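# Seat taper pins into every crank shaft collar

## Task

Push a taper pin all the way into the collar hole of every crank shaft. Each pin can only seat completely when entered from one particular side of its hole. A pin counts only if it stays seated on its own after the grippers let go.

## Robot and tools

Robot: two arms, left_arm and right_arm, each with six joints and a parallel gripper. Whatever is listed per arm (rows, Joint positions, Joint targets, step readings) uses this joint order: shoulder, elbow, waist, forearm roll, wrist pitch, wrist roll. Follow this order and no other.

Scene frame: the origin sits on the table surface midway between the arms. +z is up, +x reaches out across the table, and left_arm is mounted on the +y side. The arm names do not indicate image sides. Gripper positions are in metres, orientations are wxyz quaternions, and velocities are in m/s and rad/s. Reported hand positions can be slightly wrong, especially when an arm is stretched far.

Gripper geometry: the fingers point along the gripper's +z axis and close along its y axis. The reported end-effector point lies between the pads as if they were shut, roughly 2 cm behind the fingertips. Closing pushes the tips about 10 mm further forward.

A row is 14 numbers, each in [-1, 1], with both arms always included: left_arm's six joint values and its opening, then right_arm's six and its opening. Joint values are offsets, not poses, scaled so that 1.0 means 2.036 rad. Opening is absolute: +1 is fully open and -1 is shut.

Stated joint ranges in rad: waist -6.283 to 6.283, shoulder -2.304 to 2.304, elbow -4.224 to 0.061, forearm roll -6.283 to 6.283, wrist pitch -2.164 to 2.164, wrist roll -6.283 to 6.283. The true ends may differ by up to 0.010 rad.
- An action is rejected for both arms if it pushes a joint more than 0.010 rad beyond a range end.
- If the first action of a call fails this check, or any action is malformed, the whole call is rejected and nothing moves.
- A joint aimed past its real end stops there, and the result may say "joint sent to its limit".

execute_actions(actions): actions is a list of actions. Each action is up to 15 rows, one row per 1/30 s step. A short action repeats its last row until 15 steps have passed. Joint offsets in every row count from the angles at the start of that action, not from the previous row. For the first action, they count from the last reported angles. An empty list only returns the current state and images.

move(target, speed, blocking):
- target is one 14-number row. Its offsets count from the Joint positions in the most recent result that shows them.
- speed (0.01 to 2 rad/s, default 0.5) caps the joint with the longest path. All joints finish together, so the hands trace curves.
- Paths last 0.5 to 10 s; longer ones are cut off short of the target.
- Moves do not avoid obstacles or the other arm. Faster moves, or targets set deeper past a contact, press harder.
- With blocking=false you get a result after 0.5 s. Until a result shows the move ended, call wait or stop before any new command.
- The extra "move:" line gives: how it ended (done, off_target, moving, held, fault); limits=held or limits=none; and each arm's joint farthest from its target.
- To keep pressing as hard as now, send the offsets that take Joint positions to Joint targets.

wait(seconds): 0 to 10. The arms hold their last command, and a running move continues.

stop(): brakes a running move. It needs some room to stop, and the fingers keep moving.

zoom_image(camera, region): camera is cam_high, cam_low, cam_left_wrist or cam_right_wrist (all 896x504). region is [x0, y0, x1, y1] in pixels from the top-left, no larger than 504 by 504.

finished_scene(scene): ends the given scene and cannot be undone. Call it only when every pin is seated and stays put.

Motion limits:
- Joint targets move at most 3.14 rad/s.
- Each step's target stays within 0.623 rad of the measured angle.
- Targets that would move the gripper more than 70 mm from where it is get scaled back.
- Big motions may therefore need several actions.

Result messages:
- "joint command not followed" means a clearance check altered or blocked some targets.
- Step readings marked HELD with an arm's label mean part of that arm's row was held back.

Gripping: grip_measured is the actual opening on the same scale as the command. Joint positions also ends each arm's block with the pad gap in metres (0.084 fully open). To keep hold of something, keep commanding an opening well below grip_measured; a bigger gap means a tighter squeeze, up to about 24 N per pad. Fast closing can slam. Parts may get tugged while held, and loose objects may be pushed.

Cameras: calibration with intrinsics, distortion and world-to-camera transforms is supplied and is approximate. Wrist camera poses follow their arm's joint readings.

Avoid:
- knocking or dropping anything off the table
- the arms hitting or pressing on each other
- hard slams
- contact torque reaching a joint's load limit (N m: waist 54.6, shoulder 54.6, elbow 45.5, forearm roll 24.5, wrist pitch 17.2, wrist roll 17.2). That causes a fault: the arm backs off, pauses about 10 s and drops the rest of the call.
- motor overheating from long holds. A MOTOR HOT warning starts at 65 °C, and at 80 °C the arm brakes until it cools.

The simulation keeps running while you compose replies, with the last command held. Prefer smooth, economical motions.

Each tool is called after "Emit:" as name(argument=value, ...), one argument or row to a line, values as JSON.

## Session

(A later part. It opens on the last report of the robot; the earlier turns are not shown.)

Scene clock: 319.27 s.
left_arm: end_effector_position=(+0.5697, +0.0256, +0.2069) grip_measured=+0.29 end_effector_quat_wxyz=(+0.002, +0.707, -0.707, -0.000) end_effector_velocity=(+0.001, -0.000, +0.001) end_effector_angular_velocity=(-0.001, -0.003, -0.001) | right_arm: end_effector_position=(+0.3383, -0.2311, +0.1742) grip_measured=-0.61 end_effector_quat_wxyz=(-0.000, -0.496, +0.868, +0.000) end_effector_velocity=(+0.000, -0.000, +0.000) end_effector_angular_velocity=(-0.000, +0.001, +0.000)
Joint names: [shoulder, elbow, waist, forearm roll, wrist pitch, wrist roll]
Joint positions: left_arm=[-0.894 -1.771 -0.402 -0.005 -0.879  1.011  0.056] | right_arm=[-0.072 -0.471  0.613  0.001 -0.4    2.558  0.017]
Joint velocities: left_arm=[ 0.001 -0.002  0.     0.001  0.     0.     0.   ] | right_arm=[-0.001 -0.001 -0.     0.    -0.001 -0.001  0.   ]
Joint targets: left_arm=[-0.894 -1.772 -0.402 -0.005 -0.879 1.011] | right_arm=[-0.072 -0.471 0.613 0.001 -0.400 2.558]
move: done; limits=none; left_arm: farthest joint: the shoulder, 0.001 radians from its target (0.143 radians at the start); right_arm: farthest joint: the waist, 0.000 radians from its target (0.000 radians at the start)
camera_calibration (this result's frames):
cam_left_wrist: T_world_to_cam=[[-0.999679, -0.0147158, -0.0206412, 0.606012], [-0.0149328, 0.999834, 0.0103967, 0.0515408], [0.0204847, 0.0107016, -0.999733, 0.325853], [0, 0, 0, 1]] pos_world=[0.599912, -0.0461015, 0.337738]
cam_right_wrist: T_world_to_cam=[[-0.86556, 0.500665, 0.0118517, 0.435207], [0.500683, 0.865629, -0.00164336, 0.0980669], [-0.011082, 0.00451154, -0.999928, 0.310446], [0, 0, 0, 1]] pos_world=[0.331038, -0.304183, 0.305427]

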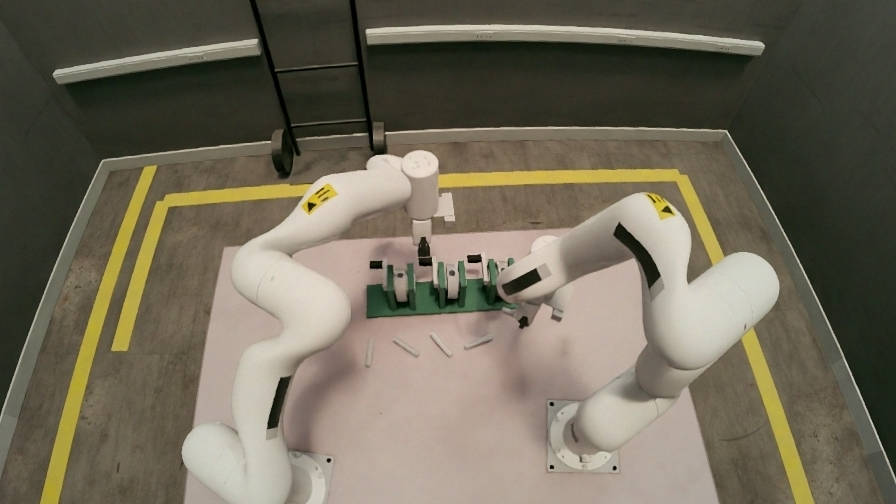

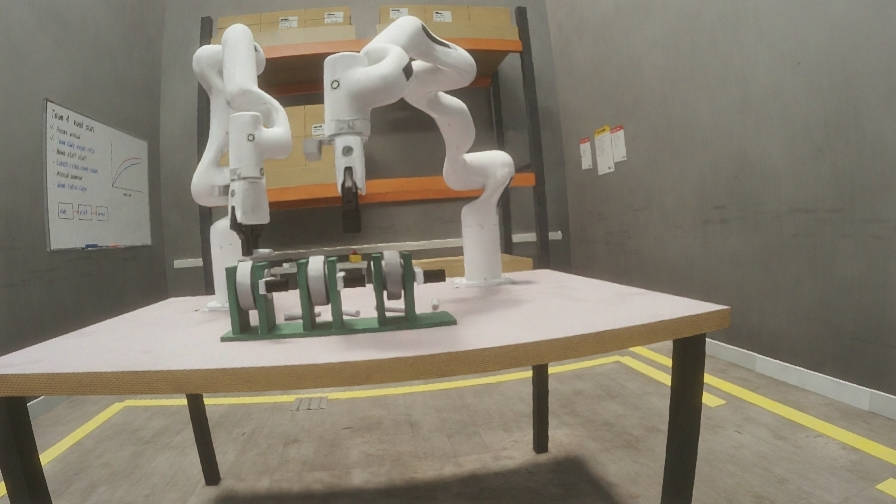

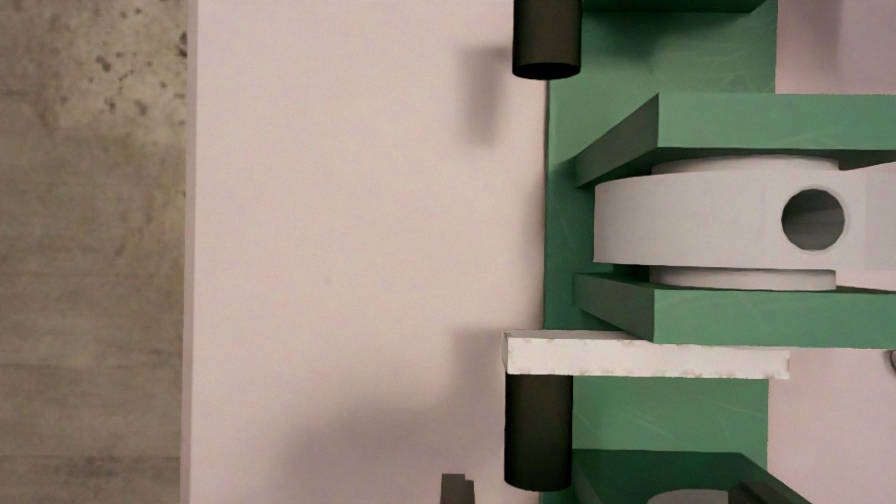

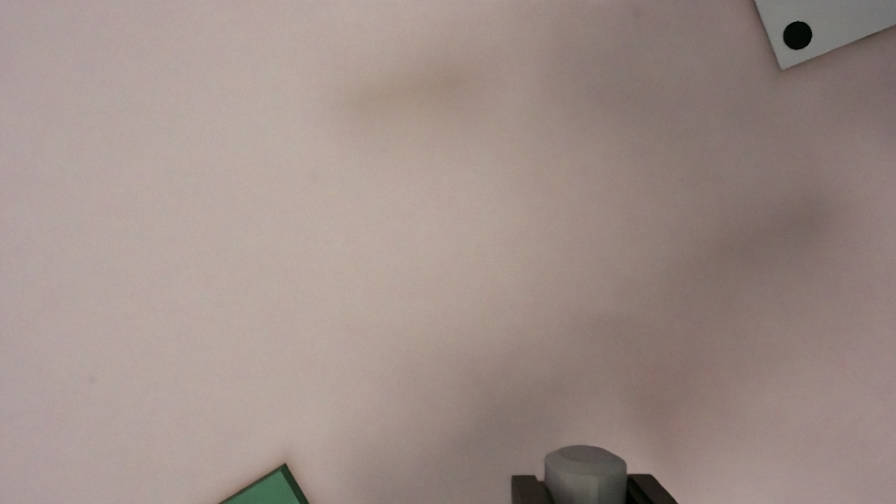

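Emit:
move(
  target=[0.256,0.489,-0.0075,0.002,0.233,-0.009,0,0.12,0,-0.038,0,0,-1,-1],
  speed=1,
)

Emit:
move(
  target=[0,0,0,0,0,0,0,-0.05,0.072,0,0,0.85,-0.256,-1],
  speed=1,
)

Scene clock: 333.50 s.
left_arm: end_effector_position=(+0.3294, +0.1699, +0.1497) grip_measured=-0.01 end_effector_quat_wxyz=(+0.000, +0.708, -0.707, -0.001) end_effector_velocity=(-0.001, +0.000, +0.000) end_effector_angular_velocity=(-0.000, -0.000, +0.001) | right_arm: end_effector_position=(+0.3822, -0.2412, +0.2600) grip_measured=-0.61 end_effector_quat_wxyz=(-0.053, +0.990, -0.072, +0.109) end_effector_velocity=(+0.000, -0.000, +0.000) end_effector_angular_velocity=(-0.001, +0.000, +0.001)
Joint names: [shoulder, elbow, waist, forearm roll, wrist pitch, wrist roll]
Joint positions: left_arm=[-0.373 -0.776 -0.417 -0.001 -0.404  0.993  0.044] | right_arm=[ 0.172 -0.471  0.536  0.001 -0.4    0.523  0.017]
Joint velocities: left_arm=[ 0.002  0.002  0.    -0.001  0.001 -0.    -0.   ] | right_arm=[ 0.001 -0.001 -0.001 -0.    -0.002 -0.002 -0.   ]
Joint targets: left_arm=[-0.373 -0.776 -0.417 -0.001 -0.404 0.993] | right_arm=[0.172 -0.471 0.536 0.001 -0.400 0.523]
move: done; limits=none; left_arm: farthest joint: the elbow, 0.001 radians from its target (0.996 radians at the start); right_arm: farthest joint: the wrist roll, 0.001 radians from its target (2.036 radians at the start)
camera_calibration (this result's frames):
cam_left_wrist: T_world_to_cam=[[-0.999625, -0.0153248, -0.0226753, 0.367091], [-0.0156266, 0.999791, 0.0131912, -0.0959349], [0.0224684, 0.0135406, -0.999656, 0.270964], [0, 0, 0, 1]] pos_world=[0.359366, 0.0978715, 0.28046]
cam_right_wrist: T_world_to_cam=[[-0.125513, -0.986126, -0.108638, -0.132884], [-0.96659, 0.14622, -0.210533, 0.526549], [0.223497, 0.0785834, -0.971532, 0.317576], [0, 0, 0, 1]] pos_world=[0.421301, -0.232988, 0.404955]

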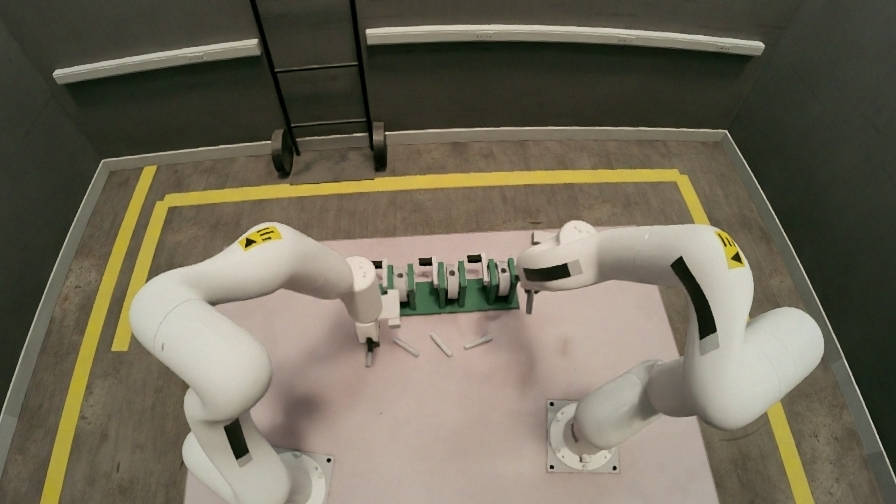

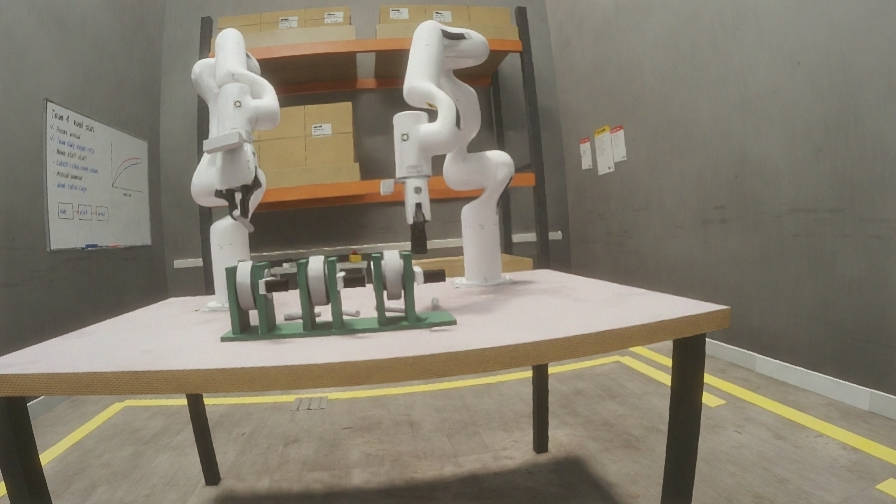

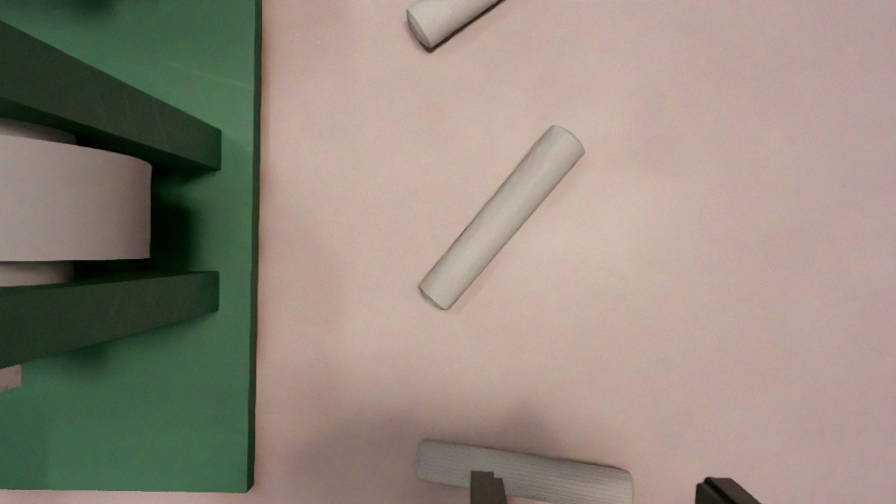

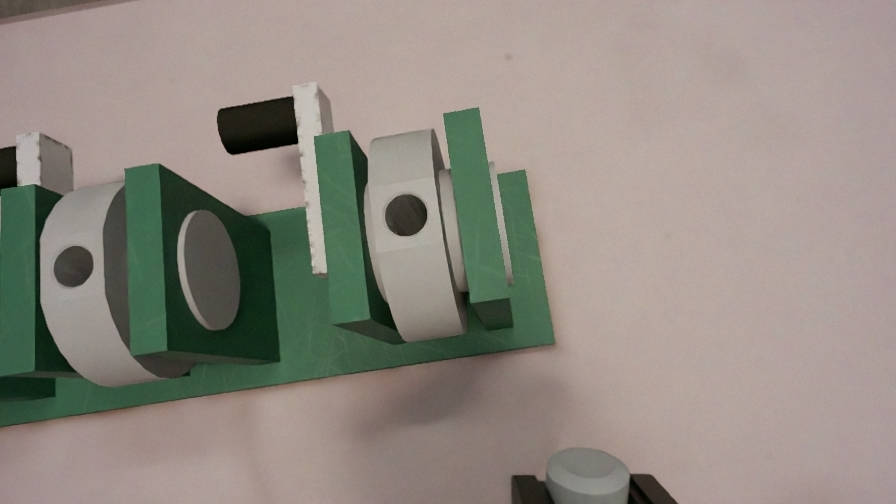

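Scene clock: 335.77 s.
left_arm: end_effector_position=(+0.3294, +0.1699, +0.1497) grip_measured=-0.01 end_effector_quat_wxyz=(+0.000, +0.708, -0.707, -0.001) end_effector_velocity=(-0.000, +0.001, -0.000) end_effector_angular_velocity=(+0.001, +0.001, +0.000) | right_arm: end_effector_position=(+0.5206, -0.1864, +0.4551) grip_measured=-0.61 end_effector_quat_wxyz=(-0.144, +0.639, +0.122, +0.746) end_effector_velocity=(+0.000, -0.000, +0.001) end_effector_angular_velocity=(+0.000, -0.002, -0.001)
Joint names: [shoulder, elbow, waist, forearm roll, wrist pitch, wrist roll]
Joint positions: left_arm=[-0.373 -0.776 -0.417 -0.001 -0.404  0.993  0.044] | right_arm=[ 0.07  -0.324  0.536  0.001  1.33   0.002  0.017]
Joint velocities: left_arm=[-0.    -0.     0.001  0.001 -0.001 -0.    -0.   ] | right_arm=[ 0.002 -0.    -0.001 -0.    -0.    -0.     0.   ]
Joint targets: left_arm=[-0.373 -0.776 -0.417 -0.001 -0.404 0.993] | right_arm=[0.070 -0.324 0.536 0.001 1.331 0.002]
move: done; limits=none; left_arm: farthest joint: the waist, 0.000 radians from its target (0.000 radians at the start); right_arm: farthest joint: the waist, 0.000 radians from its target (0.000 radians at the start)
camera_calibration (this result's frames):
cam_left_wrist: T_world_to_cam=[[-0.999625, -0.015325, -0.0226751, 0.367091], [-0.0156267, 0.999791, 0.0131913, -0.0959349], [0.0224682, 0.0135407, -0.999656, 0.270964], [0, 0, 0, 1]] pos_world=[0.359366, 0.0978715, 0.28046]
cam_right_wrist: T_world_to_cam=[[0.358604, -0.933484, 0.00324849, -0.333402], [0.145861, 0.0525957, -0.987906, 0.450553], [0.922024, 0.354741, 0.15502, -0.352966], [0, 0, 0, 1]] pos_world=[0.379284, -0.209711, 0.500904]

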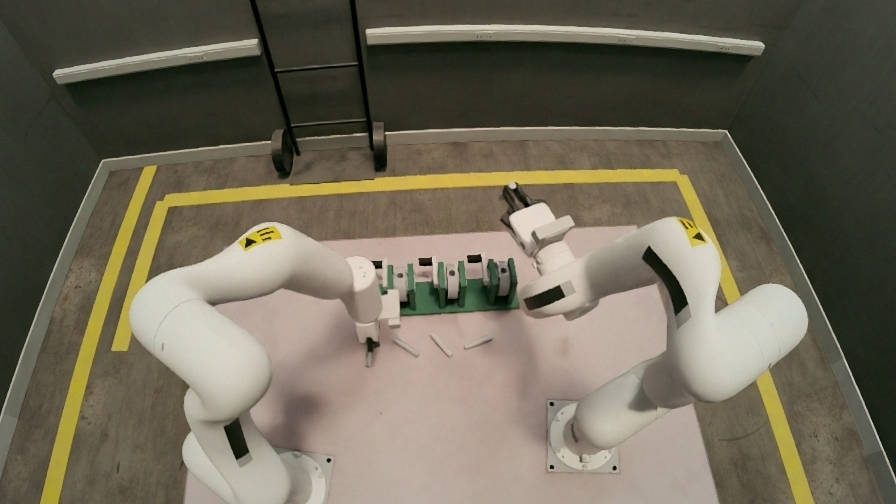

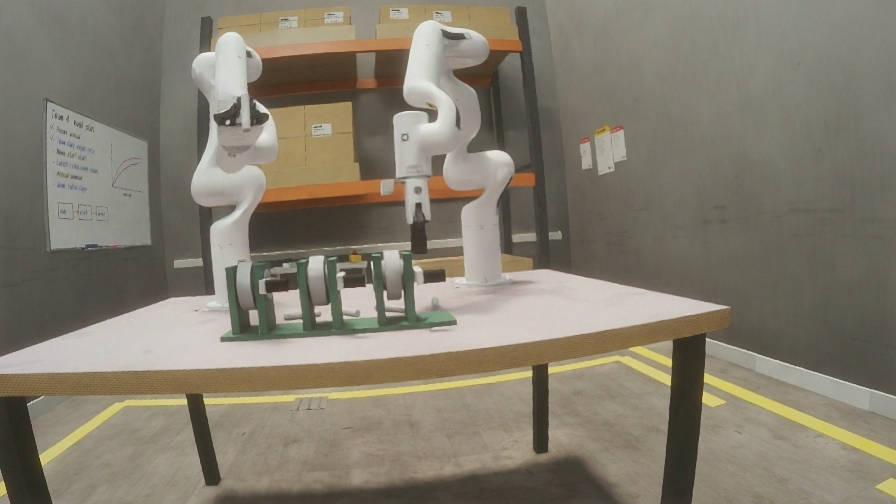

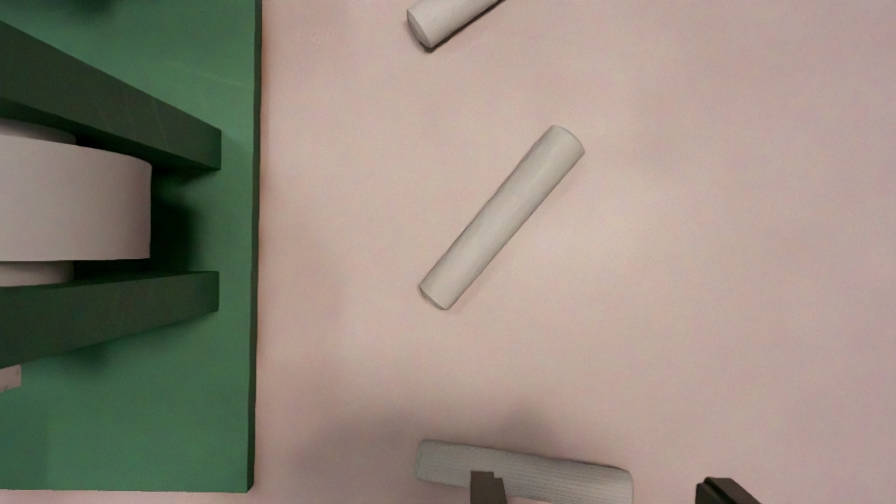

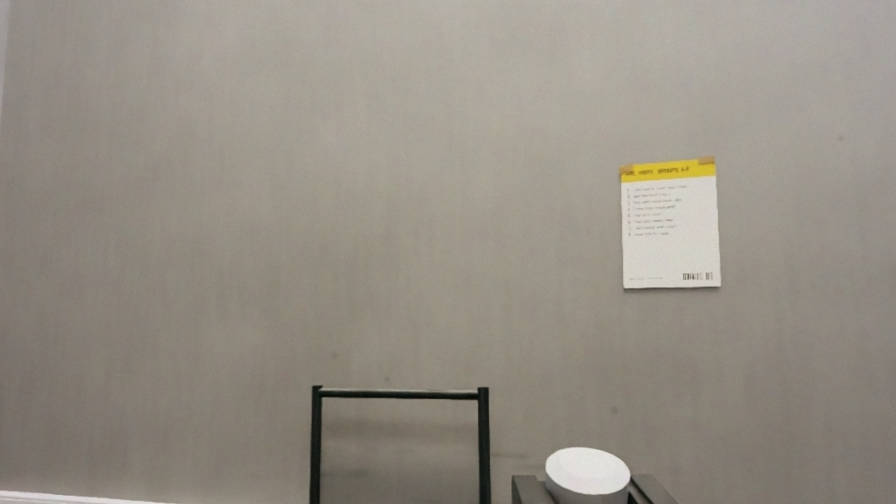

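Emit:
move(
  target=[-0.124,-0.086,-0.0805,0,0.0385,0.259,0,-0.3428,0.0114,-0.001,0,0.279,-0.001,-1],
  speed=0.5,
)

Emit:
zoom_image(
  camera="cam_low",
  region=[190,190,330,300],
)

Emit:
zoom_image(
  camera="cam_high",
  region=[450,220,570,320],
)

Scene clock: 362.23 s.
left_arm: end_effector_position=(+0.3288, +0.0718, +0.0802) grip_measured=-0.01 end_effector_quat_wxyz=(-0.000, -0.426, +0.905, -0.000) end_effector_velocity=(-0.000, +0.000, -0.001) end_effector_angular_velocity=(+0.001, +0.001, -0.001) | right_arm: end_effector_position=(+0.4863, -0.2011, +0.2287) grip_measured=-0.61 end_effector_quat_wxyz=(-0.132, +0.694, +0.132, +0.695) end_effector_velocity=(-0.001, -0.001, -0.003) end_effector_angular_velocity=(-0.002, +0.006, -0.001)
Joint names: [shoulder, elbow, waist, forearm roll, wrist pitch, wrist roll]
Joint positions: left_arm=[-0.625 -0.951 -0.581 -0.001 -0.326  1.52   0.044] | right_arm=[-0.627 -0.301  0.534  0.001  1.898 -0.     0.017]
Joint velocities: left_arm=[-0.002 -0.     0.     0.    -0.     0.001  0.   ] | right_arm=[-0.004  0.001 -0.001  0.    -0.002  0.    -0.   ]
Joint targets: left_arm=[-0.625 -0.951 -0.581 -0.001 -0.326 1.520] | right_arm=[-0.628 -0.301 0.534 0.001 1.898 -0.000]
move: done; limits=none; left_arm: farthest joint: the waist, 0.000 radians from its target (0.164 radians at the start); right_arm: farthest joint: the shoulder, 0.001 radians from its target (0.698 radians at the start)
camera_calibration (this result's frames):
cam_left_wrist: T_world_to_cam=[[-0.780174, 0.62511, -0.023789, 0.245351], [0.625005, 0.78052, 0.012543, -0.191714], [0.0264085, -0.00508254, -0.999638, 0.202878], [0, 0, 0, 1]] pos_world=[0.305881, -0.0027037, 0.211046]
cam_right_wrist: T_world_to_cam=[[0.357322, -0.933948, 0.00781788, -0.334626], [0.00585717, -0.00612957, -0.999964, 0.291726], [0.933963, 0.357355, 0.00328006, -0.251579], [0, 0, 0, 1]] pos_world=[0.352826, -0.220832, 0.295157]

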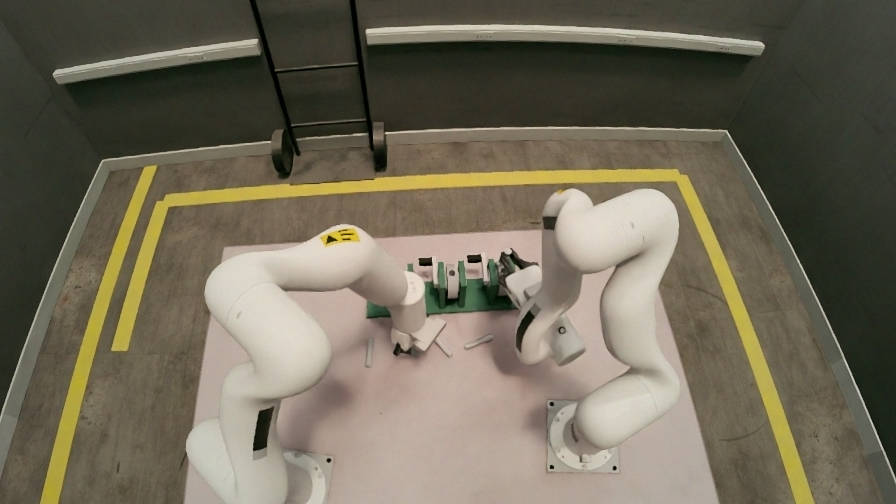

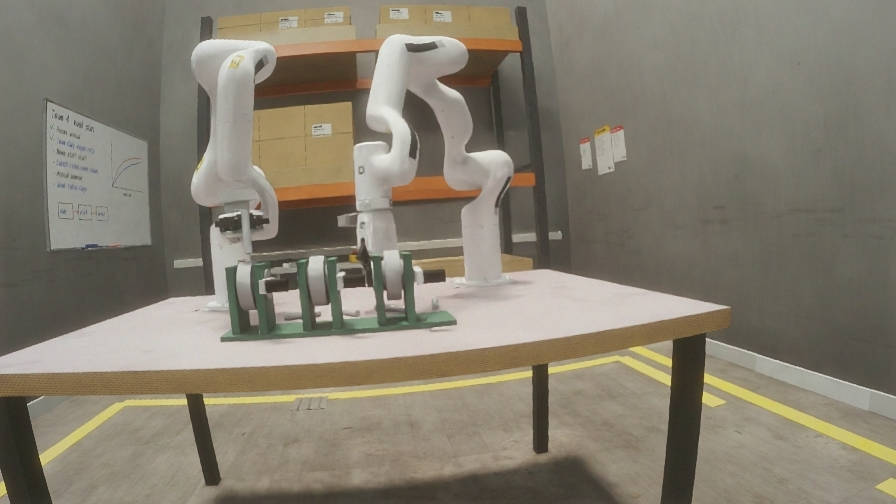

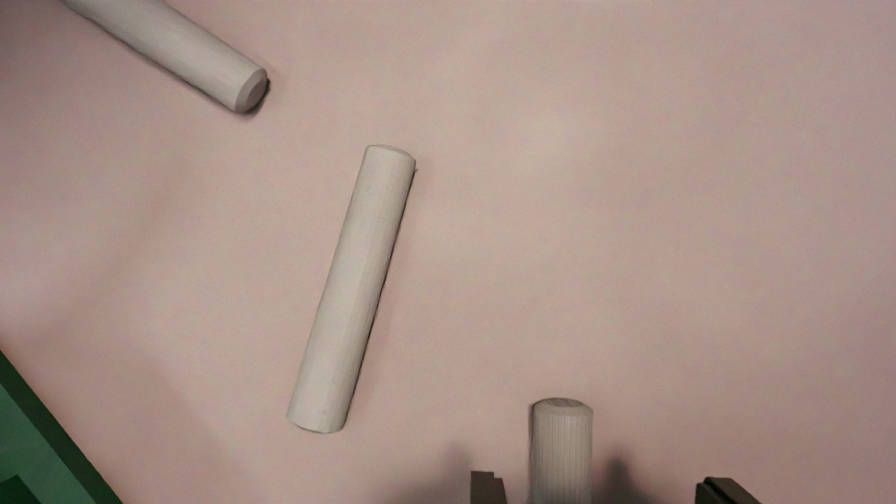

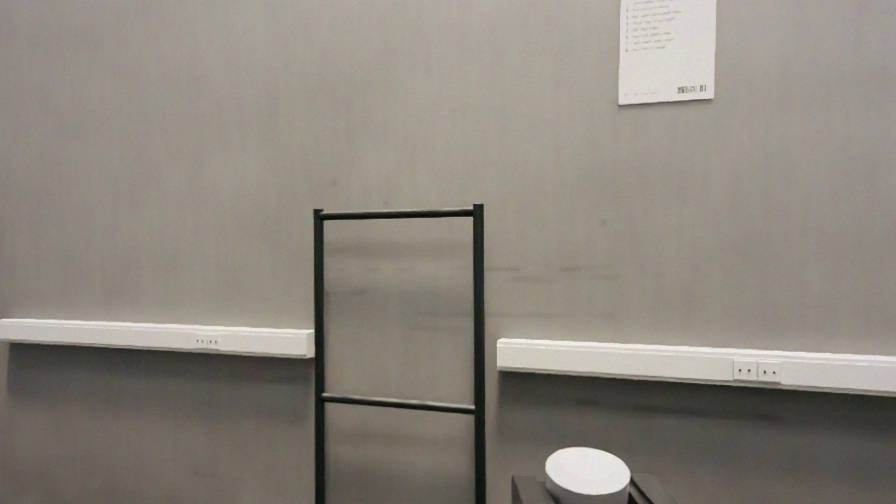

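Region (190, 190, 330, 300) of cam_low's 896x504 image, scaled by 3.600, with more detail than that image has; it fills the top 396 rows of this view, and the rest is white.

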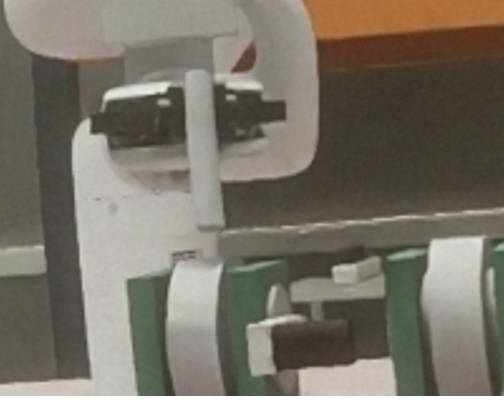

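Region (450, 220, 570, 320) of cam_high's 896x504 image, scaled by 4.200, with more detail than that image has.

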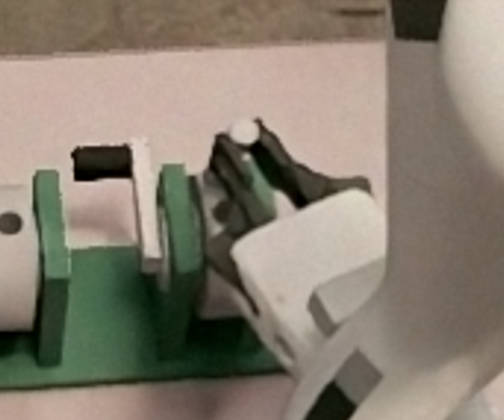

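Emit:
move(
  target=[-0.061,-0.0112,0,0,0.0498,0,0,-0.019,-0.006,-0.005,0,0.013,0,-1],
  speed=0.15,
)

Emit:
move(
  target=[0,0,0,0,0,0,-1,0,0,0,0,0,0,-1],
)

Emit:
zoom_image(
  camera="cam_low",
  region=[210,210,290,290],
)

Scene clock: 384.47 s.
left_arm: end_effector_position=(+0.3289, +0.0717, +0.0233) grip_measured=-0.01 end_effector_quat_wxyz=(-0.000, -0.426, +0.904, -0.000) end_effector_velocity=(-0.001, +0.001, -0.001) end_effector_angular_velocity=(+0.003, +0.004, -0.000) | right_arm: end_effector_position=(+0.4881, -0.2056, +0.2196) grip_measured=-0.61 end_effector_quat_wxyz=(-0.129, +0.695, +0.129, +0.696) end_effector_velocity=(+0.001, +0.000, +0.001) end_effector_angular_velocity=(+0.001, -0.002, +0.000)
Joint names: [shoulder, elbow, waist, forearm roll, wrist pitch, wrist roll]
Joint positions: left_arm=[-0.749 -0.974 -0.581 -0.001 -0.225  1.52   0.044] | right_arm=[-0.666 -0.314  0.524  0.001  1.925 -0.     0.017]
Joint velocities: left_arm=[-0.003 -0.    -0.001 -0.001 -0.003  0.    -0.   ] | right_arm=[ 0.    -0.001  0.001  0.     0.001  0.    -0.   ]
Joint targets: left_arm=[-0.749 -0.974 -0.581 -0.001 -0.225 1.520] | right_arm=[-0.666 -0.314 0.524 0.001 1.925 -0.000]
move: done; limits=none; left_arm: farthest joint: the waist, 0.000 radians from its target (0.000 radians at the start); right_arm: farthest joint: the waist, 0.000 radians from its target (0.010 radians at the start)
camera_calibration (this result's frames):
cam_left_wrist: T_world_to_cam=[[-0.780179, 0.625089, -0.0241781, 0.244174], [0.624985, 0.780536, 0.0125952, -0.191004], [0.026745, -0.00528441, -0.999628, 0.145916], [0, 0, 0, 1]] pos_world=[0.305972, -0.00277383, 0.154172]
cam_right_wrist: T_world_to_cam=[[0.347824, -0.937527, 0.00784415, -0.335526], [0.00586109, -0.00619208, -0.999964, 0.282624], [0.937542, 0.347857, 0.00334117, -0.25539], [0, 0, 0, 1]] pos_world=[0.354486, -0.223976, 0.286099]

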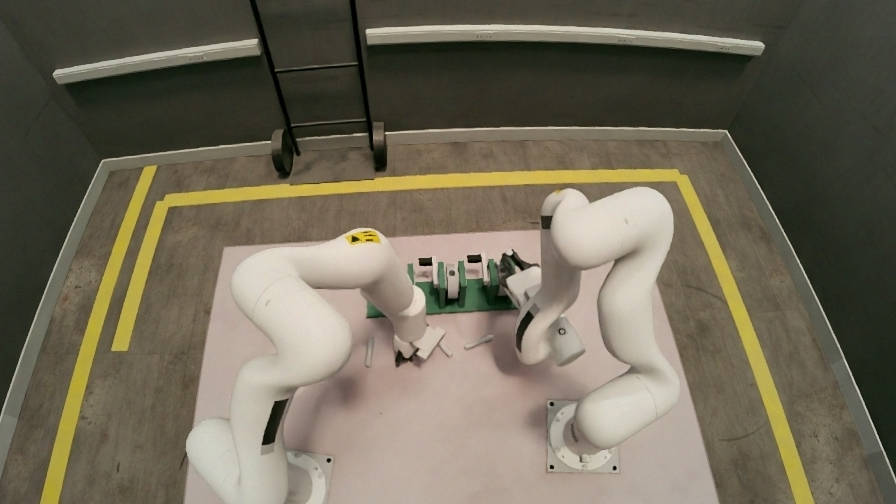

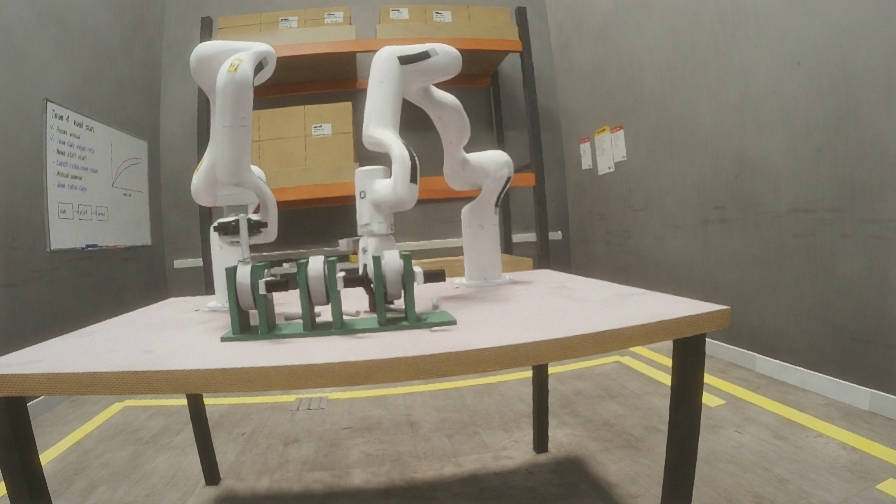

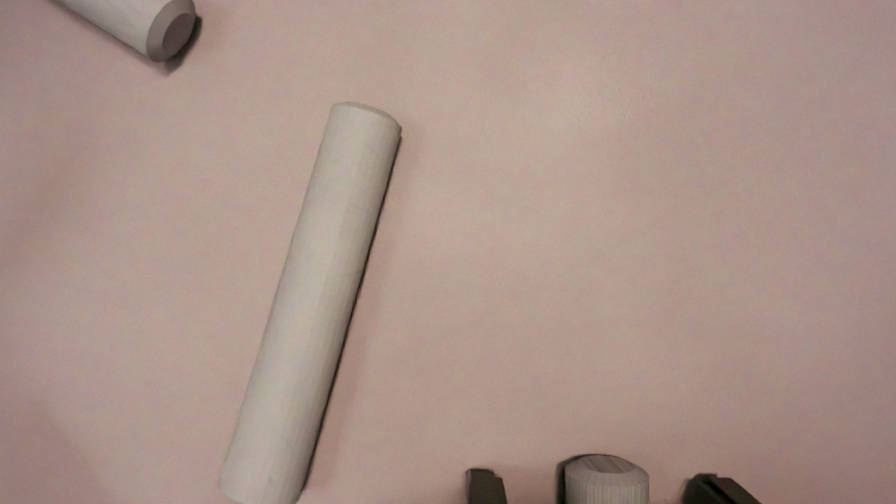

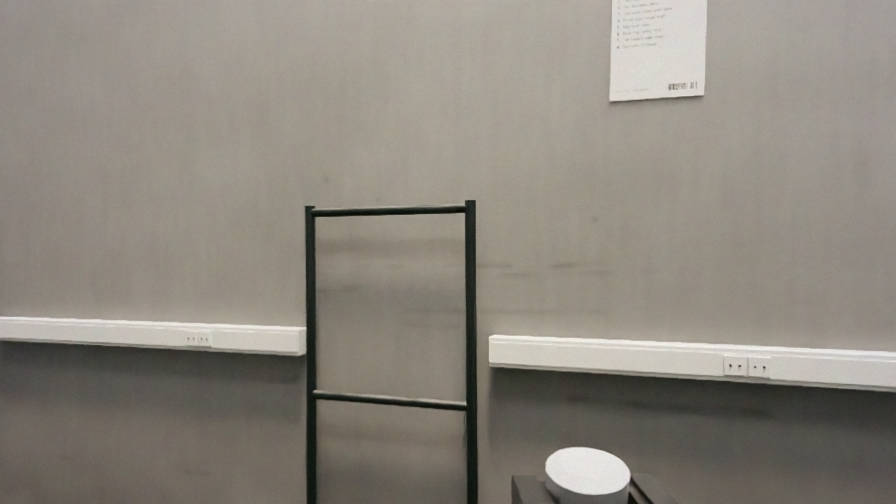

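Scene clock: 384.97 s.
left_arm: end_effector_position=(+0.3289, +0.0716, +0.0234) grip_measured=-0.61 end_effector_quat_wxyz=(+0.000, -0.426, +0.904, -0.000) end_effector_velocity=(+0.000, -0.000, -0.000) end_effector_angular_velocity=(-0.001, -0.001, -0.000) | right_arm: end_effector_position=(+0.4881, -0.2056, +0.2196) grip_measured=-0.61 end_effector_quat_wxyz=(-0.129, +0.695, +0.129, +0.696) end_effector_velocity=(+0.000, -0.000, +0.000) end_effector_angular_velocity=(+0.000, -0.001, -0.000)
Joint names: [shoulder, elbow, waist, forearm roll, wrist pitch, wrist roll]
Joint positions: left_arm=[-0.749 -0.974 -0.581 -0.001 -0.225  1.52   0.017] | right_arm=[-0.666 -0.314  0.524  0.001  1.925 -0.     0.017]
Joint velocities: left_arm=[-0.     0.    -0.     0.     0.002 -0.     0.   ] | right_arm=[ 0.001  0.    -0.     0.    -0.     0.    -0.   ]
Joint targets: left_arm=[-0.749 -0.974 -0.581 -0.001 -0.225 1.520] | right_arm=[-0.666 -0.314 0.524 0.001 1.925 -0.000]
move: done; limits=none; left_arm: farthest joint: the waist, 0.000 radians from its target (0.000 radians at the start); right_arm: farthest joint: the waist, 0.000 radians from its target (0.000 radians at the start)
camera_calibration (this result's frames):
cam_left_wrist: T_world_to_cam=[[-0.780176, 0.625088, -0.0243094, 0.244247], [0.624984, 0.780536, 0.0125865, -0.191001], [0.0268421, -0.0053733, -0.999625, 0.145954], [0, 0, 0, 1]] pos_world=[0.30601, -0.00280875, 0.154241]
cam_right_wrist: T_world_to_cam=[[0.347824, -0.937527, 0.00784403, -0.335526], [0.0058626, -0.00619139, -0.999964, 0.282624], [0.937541, 0.347858, 0.00334283, -0.25539], [0, 0, 0, 1]] pos_world=[0.354486, -0.223975, 0.286099]

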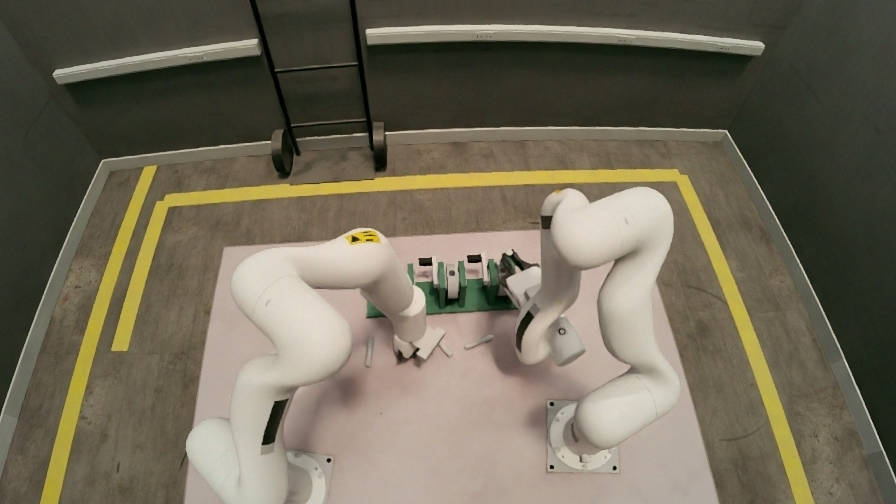

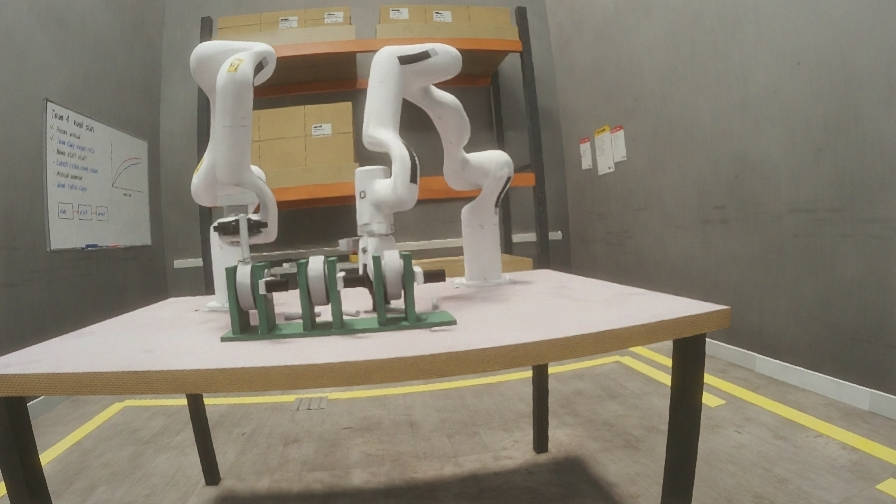

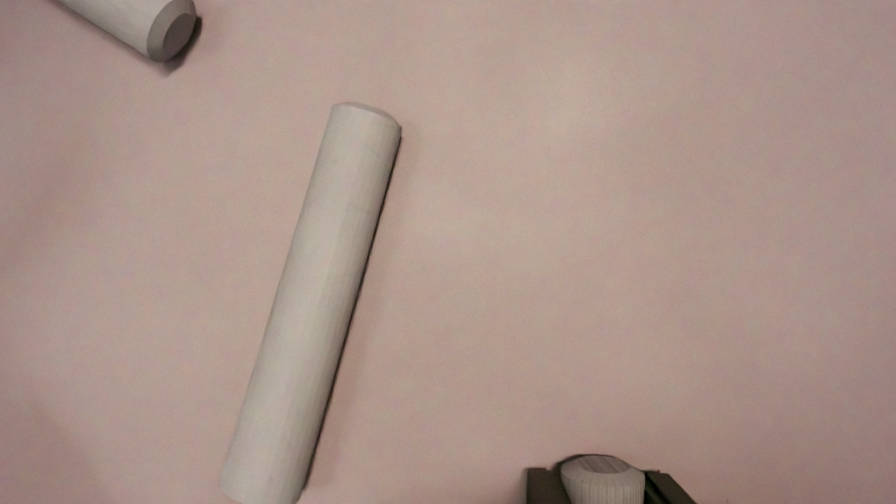

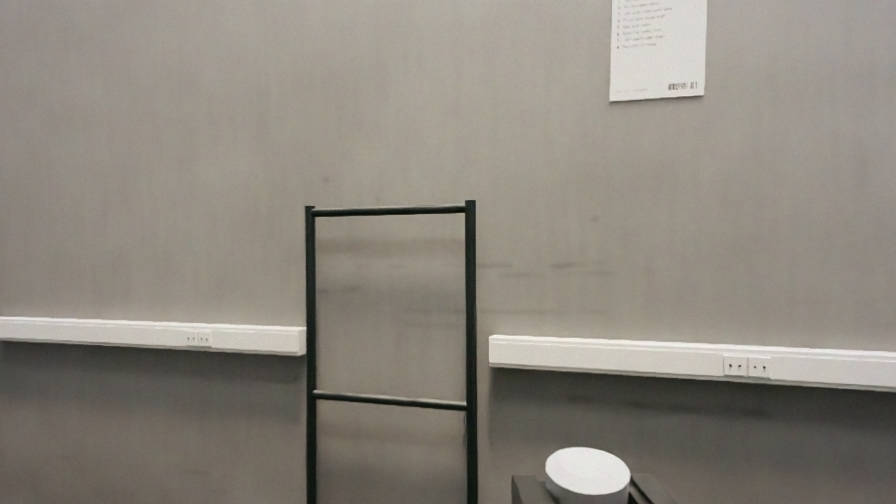

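Region (210, 210, 290, 290) of cam_low's 896x504 image, scaled by 6.300, with more detail than that image has.

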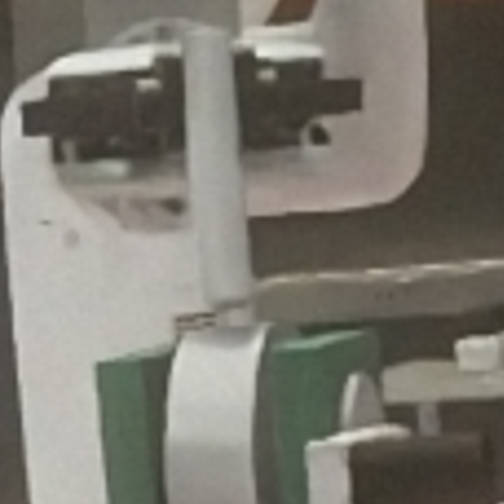

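Emit:
move(
  target=[0.15,0,0,0,-0.15,0,-1,-0.041,-0.0135,0.001,0,0.0275,0,-1],
  speed=0.12,
)

Emit:
zoom_image(
  camera="cam_low",
  region=[210,210,290,290],
)

Scene clock: 395.60 s.
left_arm: end_effector_position=(+0.3328, +0.0680, +0.1801) grip_measured=-0.61 end_effector_quat_wxyz=(-0.000, -0.426, +0.905, -0.000) end_effector_velocity=(+0.000, -0.000, +0.001) end_effector_angular_velocity=(-0.001, -0.002, -0.000) | right_arm: end_effector_position=(+0.4873, -0.2048, +0.1995) grip_measured=-0.61 end_effector_quat_wxyz=(-0.129, +0.695, +0.130, +0.696) end_effector_velocity=(+0.000, -0.000, -0.000) end_effector_angular_velocity=(+0.000, +0.000, -0.001)
Joint names: [shoulder, elbow, waist, forearm roll, wrist pitch, wrist roll]
Joint positions: left_arm=[-0.444 -0.974 -0.581 -0.001 -0.53   1.52   0.017] | right_arm=[-0.749 -0.341  0.526  0.001  1.981 -0.     0.017]
Joint velocities: left_arm=[ 0.002 -0.    -0.    -0.     0.     0.    -0.   ] | right_arm=[-0.    -0.001 -0.001  0.    -0.001  0.    -0.   ]
Joint targets: left_arm=[-0.444 -0.974 -0.581 -0.001 -0.530 1.520] | right_arm=[-0.749 -0.341 0.526 0.001 1.981 -0.000]
move: done; limits=none; left_arm: farthest joint: the waist, 0.000 radians from its target (0.000 radians at the start); right_arm: farthest joint: the waist, 0.000 radians from its target (0.002 radians at the start)
camera_calibration (this result's frames):
cam_left_wrist: T_world_to_cam=[[-0.78013, 0.625159, -0.0239454, 0.253289], [0.625059, 0.780479, 0.0123856, -0.19255], [0.0264319, -0.0053049, -0.999637, 0.302561], [0, 0, 0, 1]] pos_world=[0.309956, -0.00645921, 0.310901]
cam_right_wrist: T_world_to_cam=[[0.349844, -0.936775, 0.0078343, -0.335191], [0.00560822, -0.00626834, -0.999965, 0.262579], [0.936791, 0.349875, 0.0030607, -0.253938], [0, 0, 0, 1]] pos_world=[0.353679, -0.223506, 0.265973]

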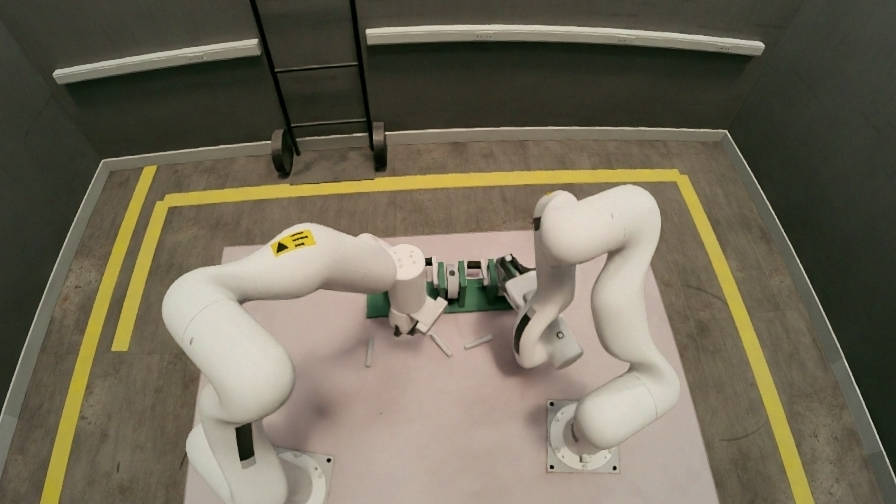

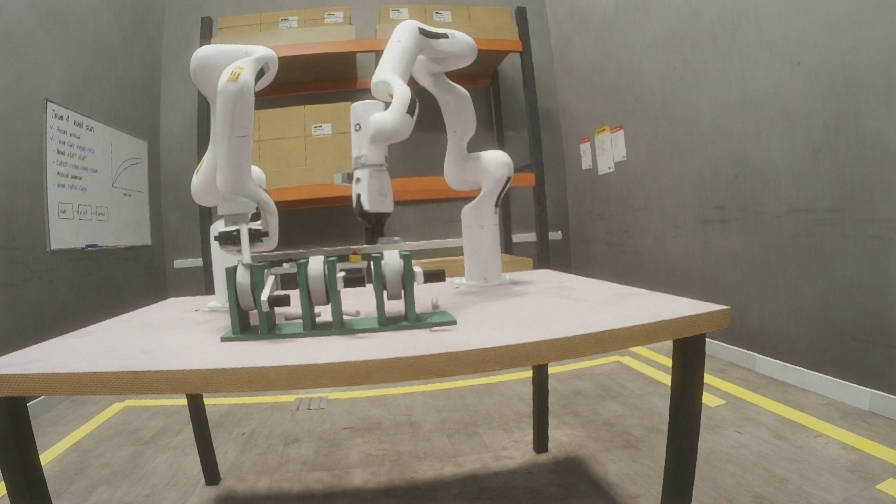

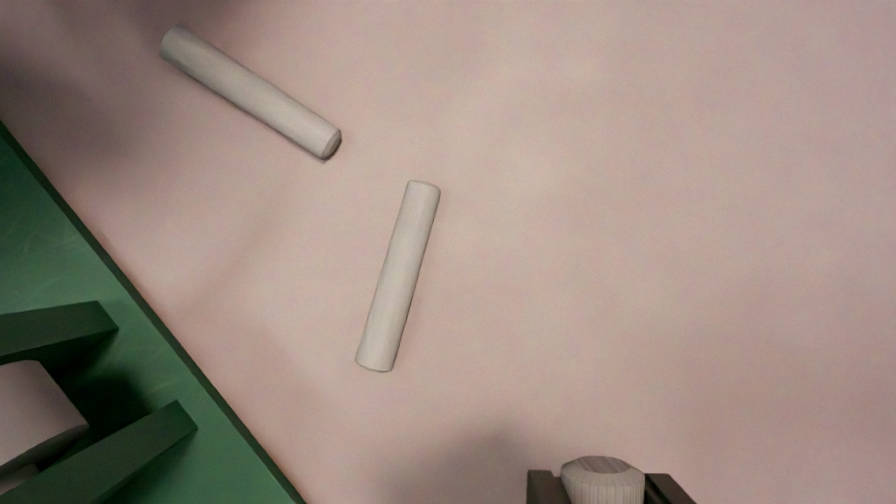

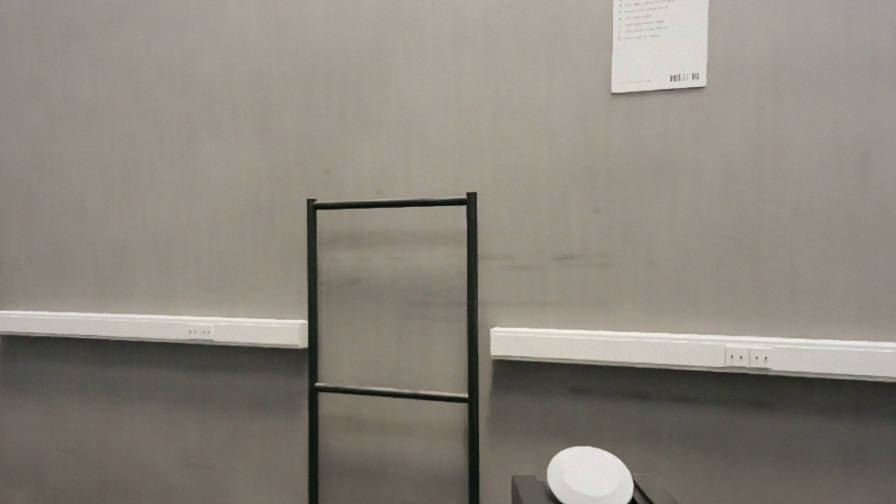

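Region (210, 210, 290, 290) of cam_low's 896x504 image, scaled by 6.300, with more detail than that image has.

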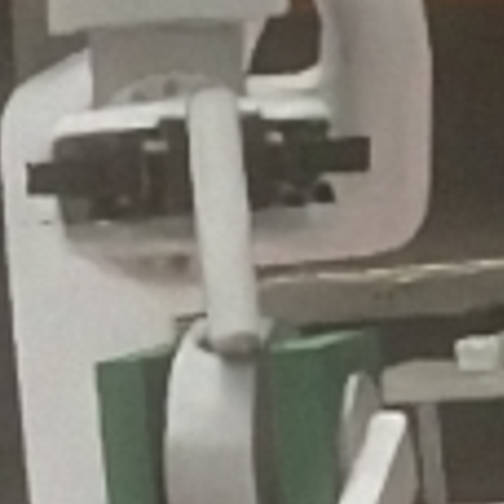

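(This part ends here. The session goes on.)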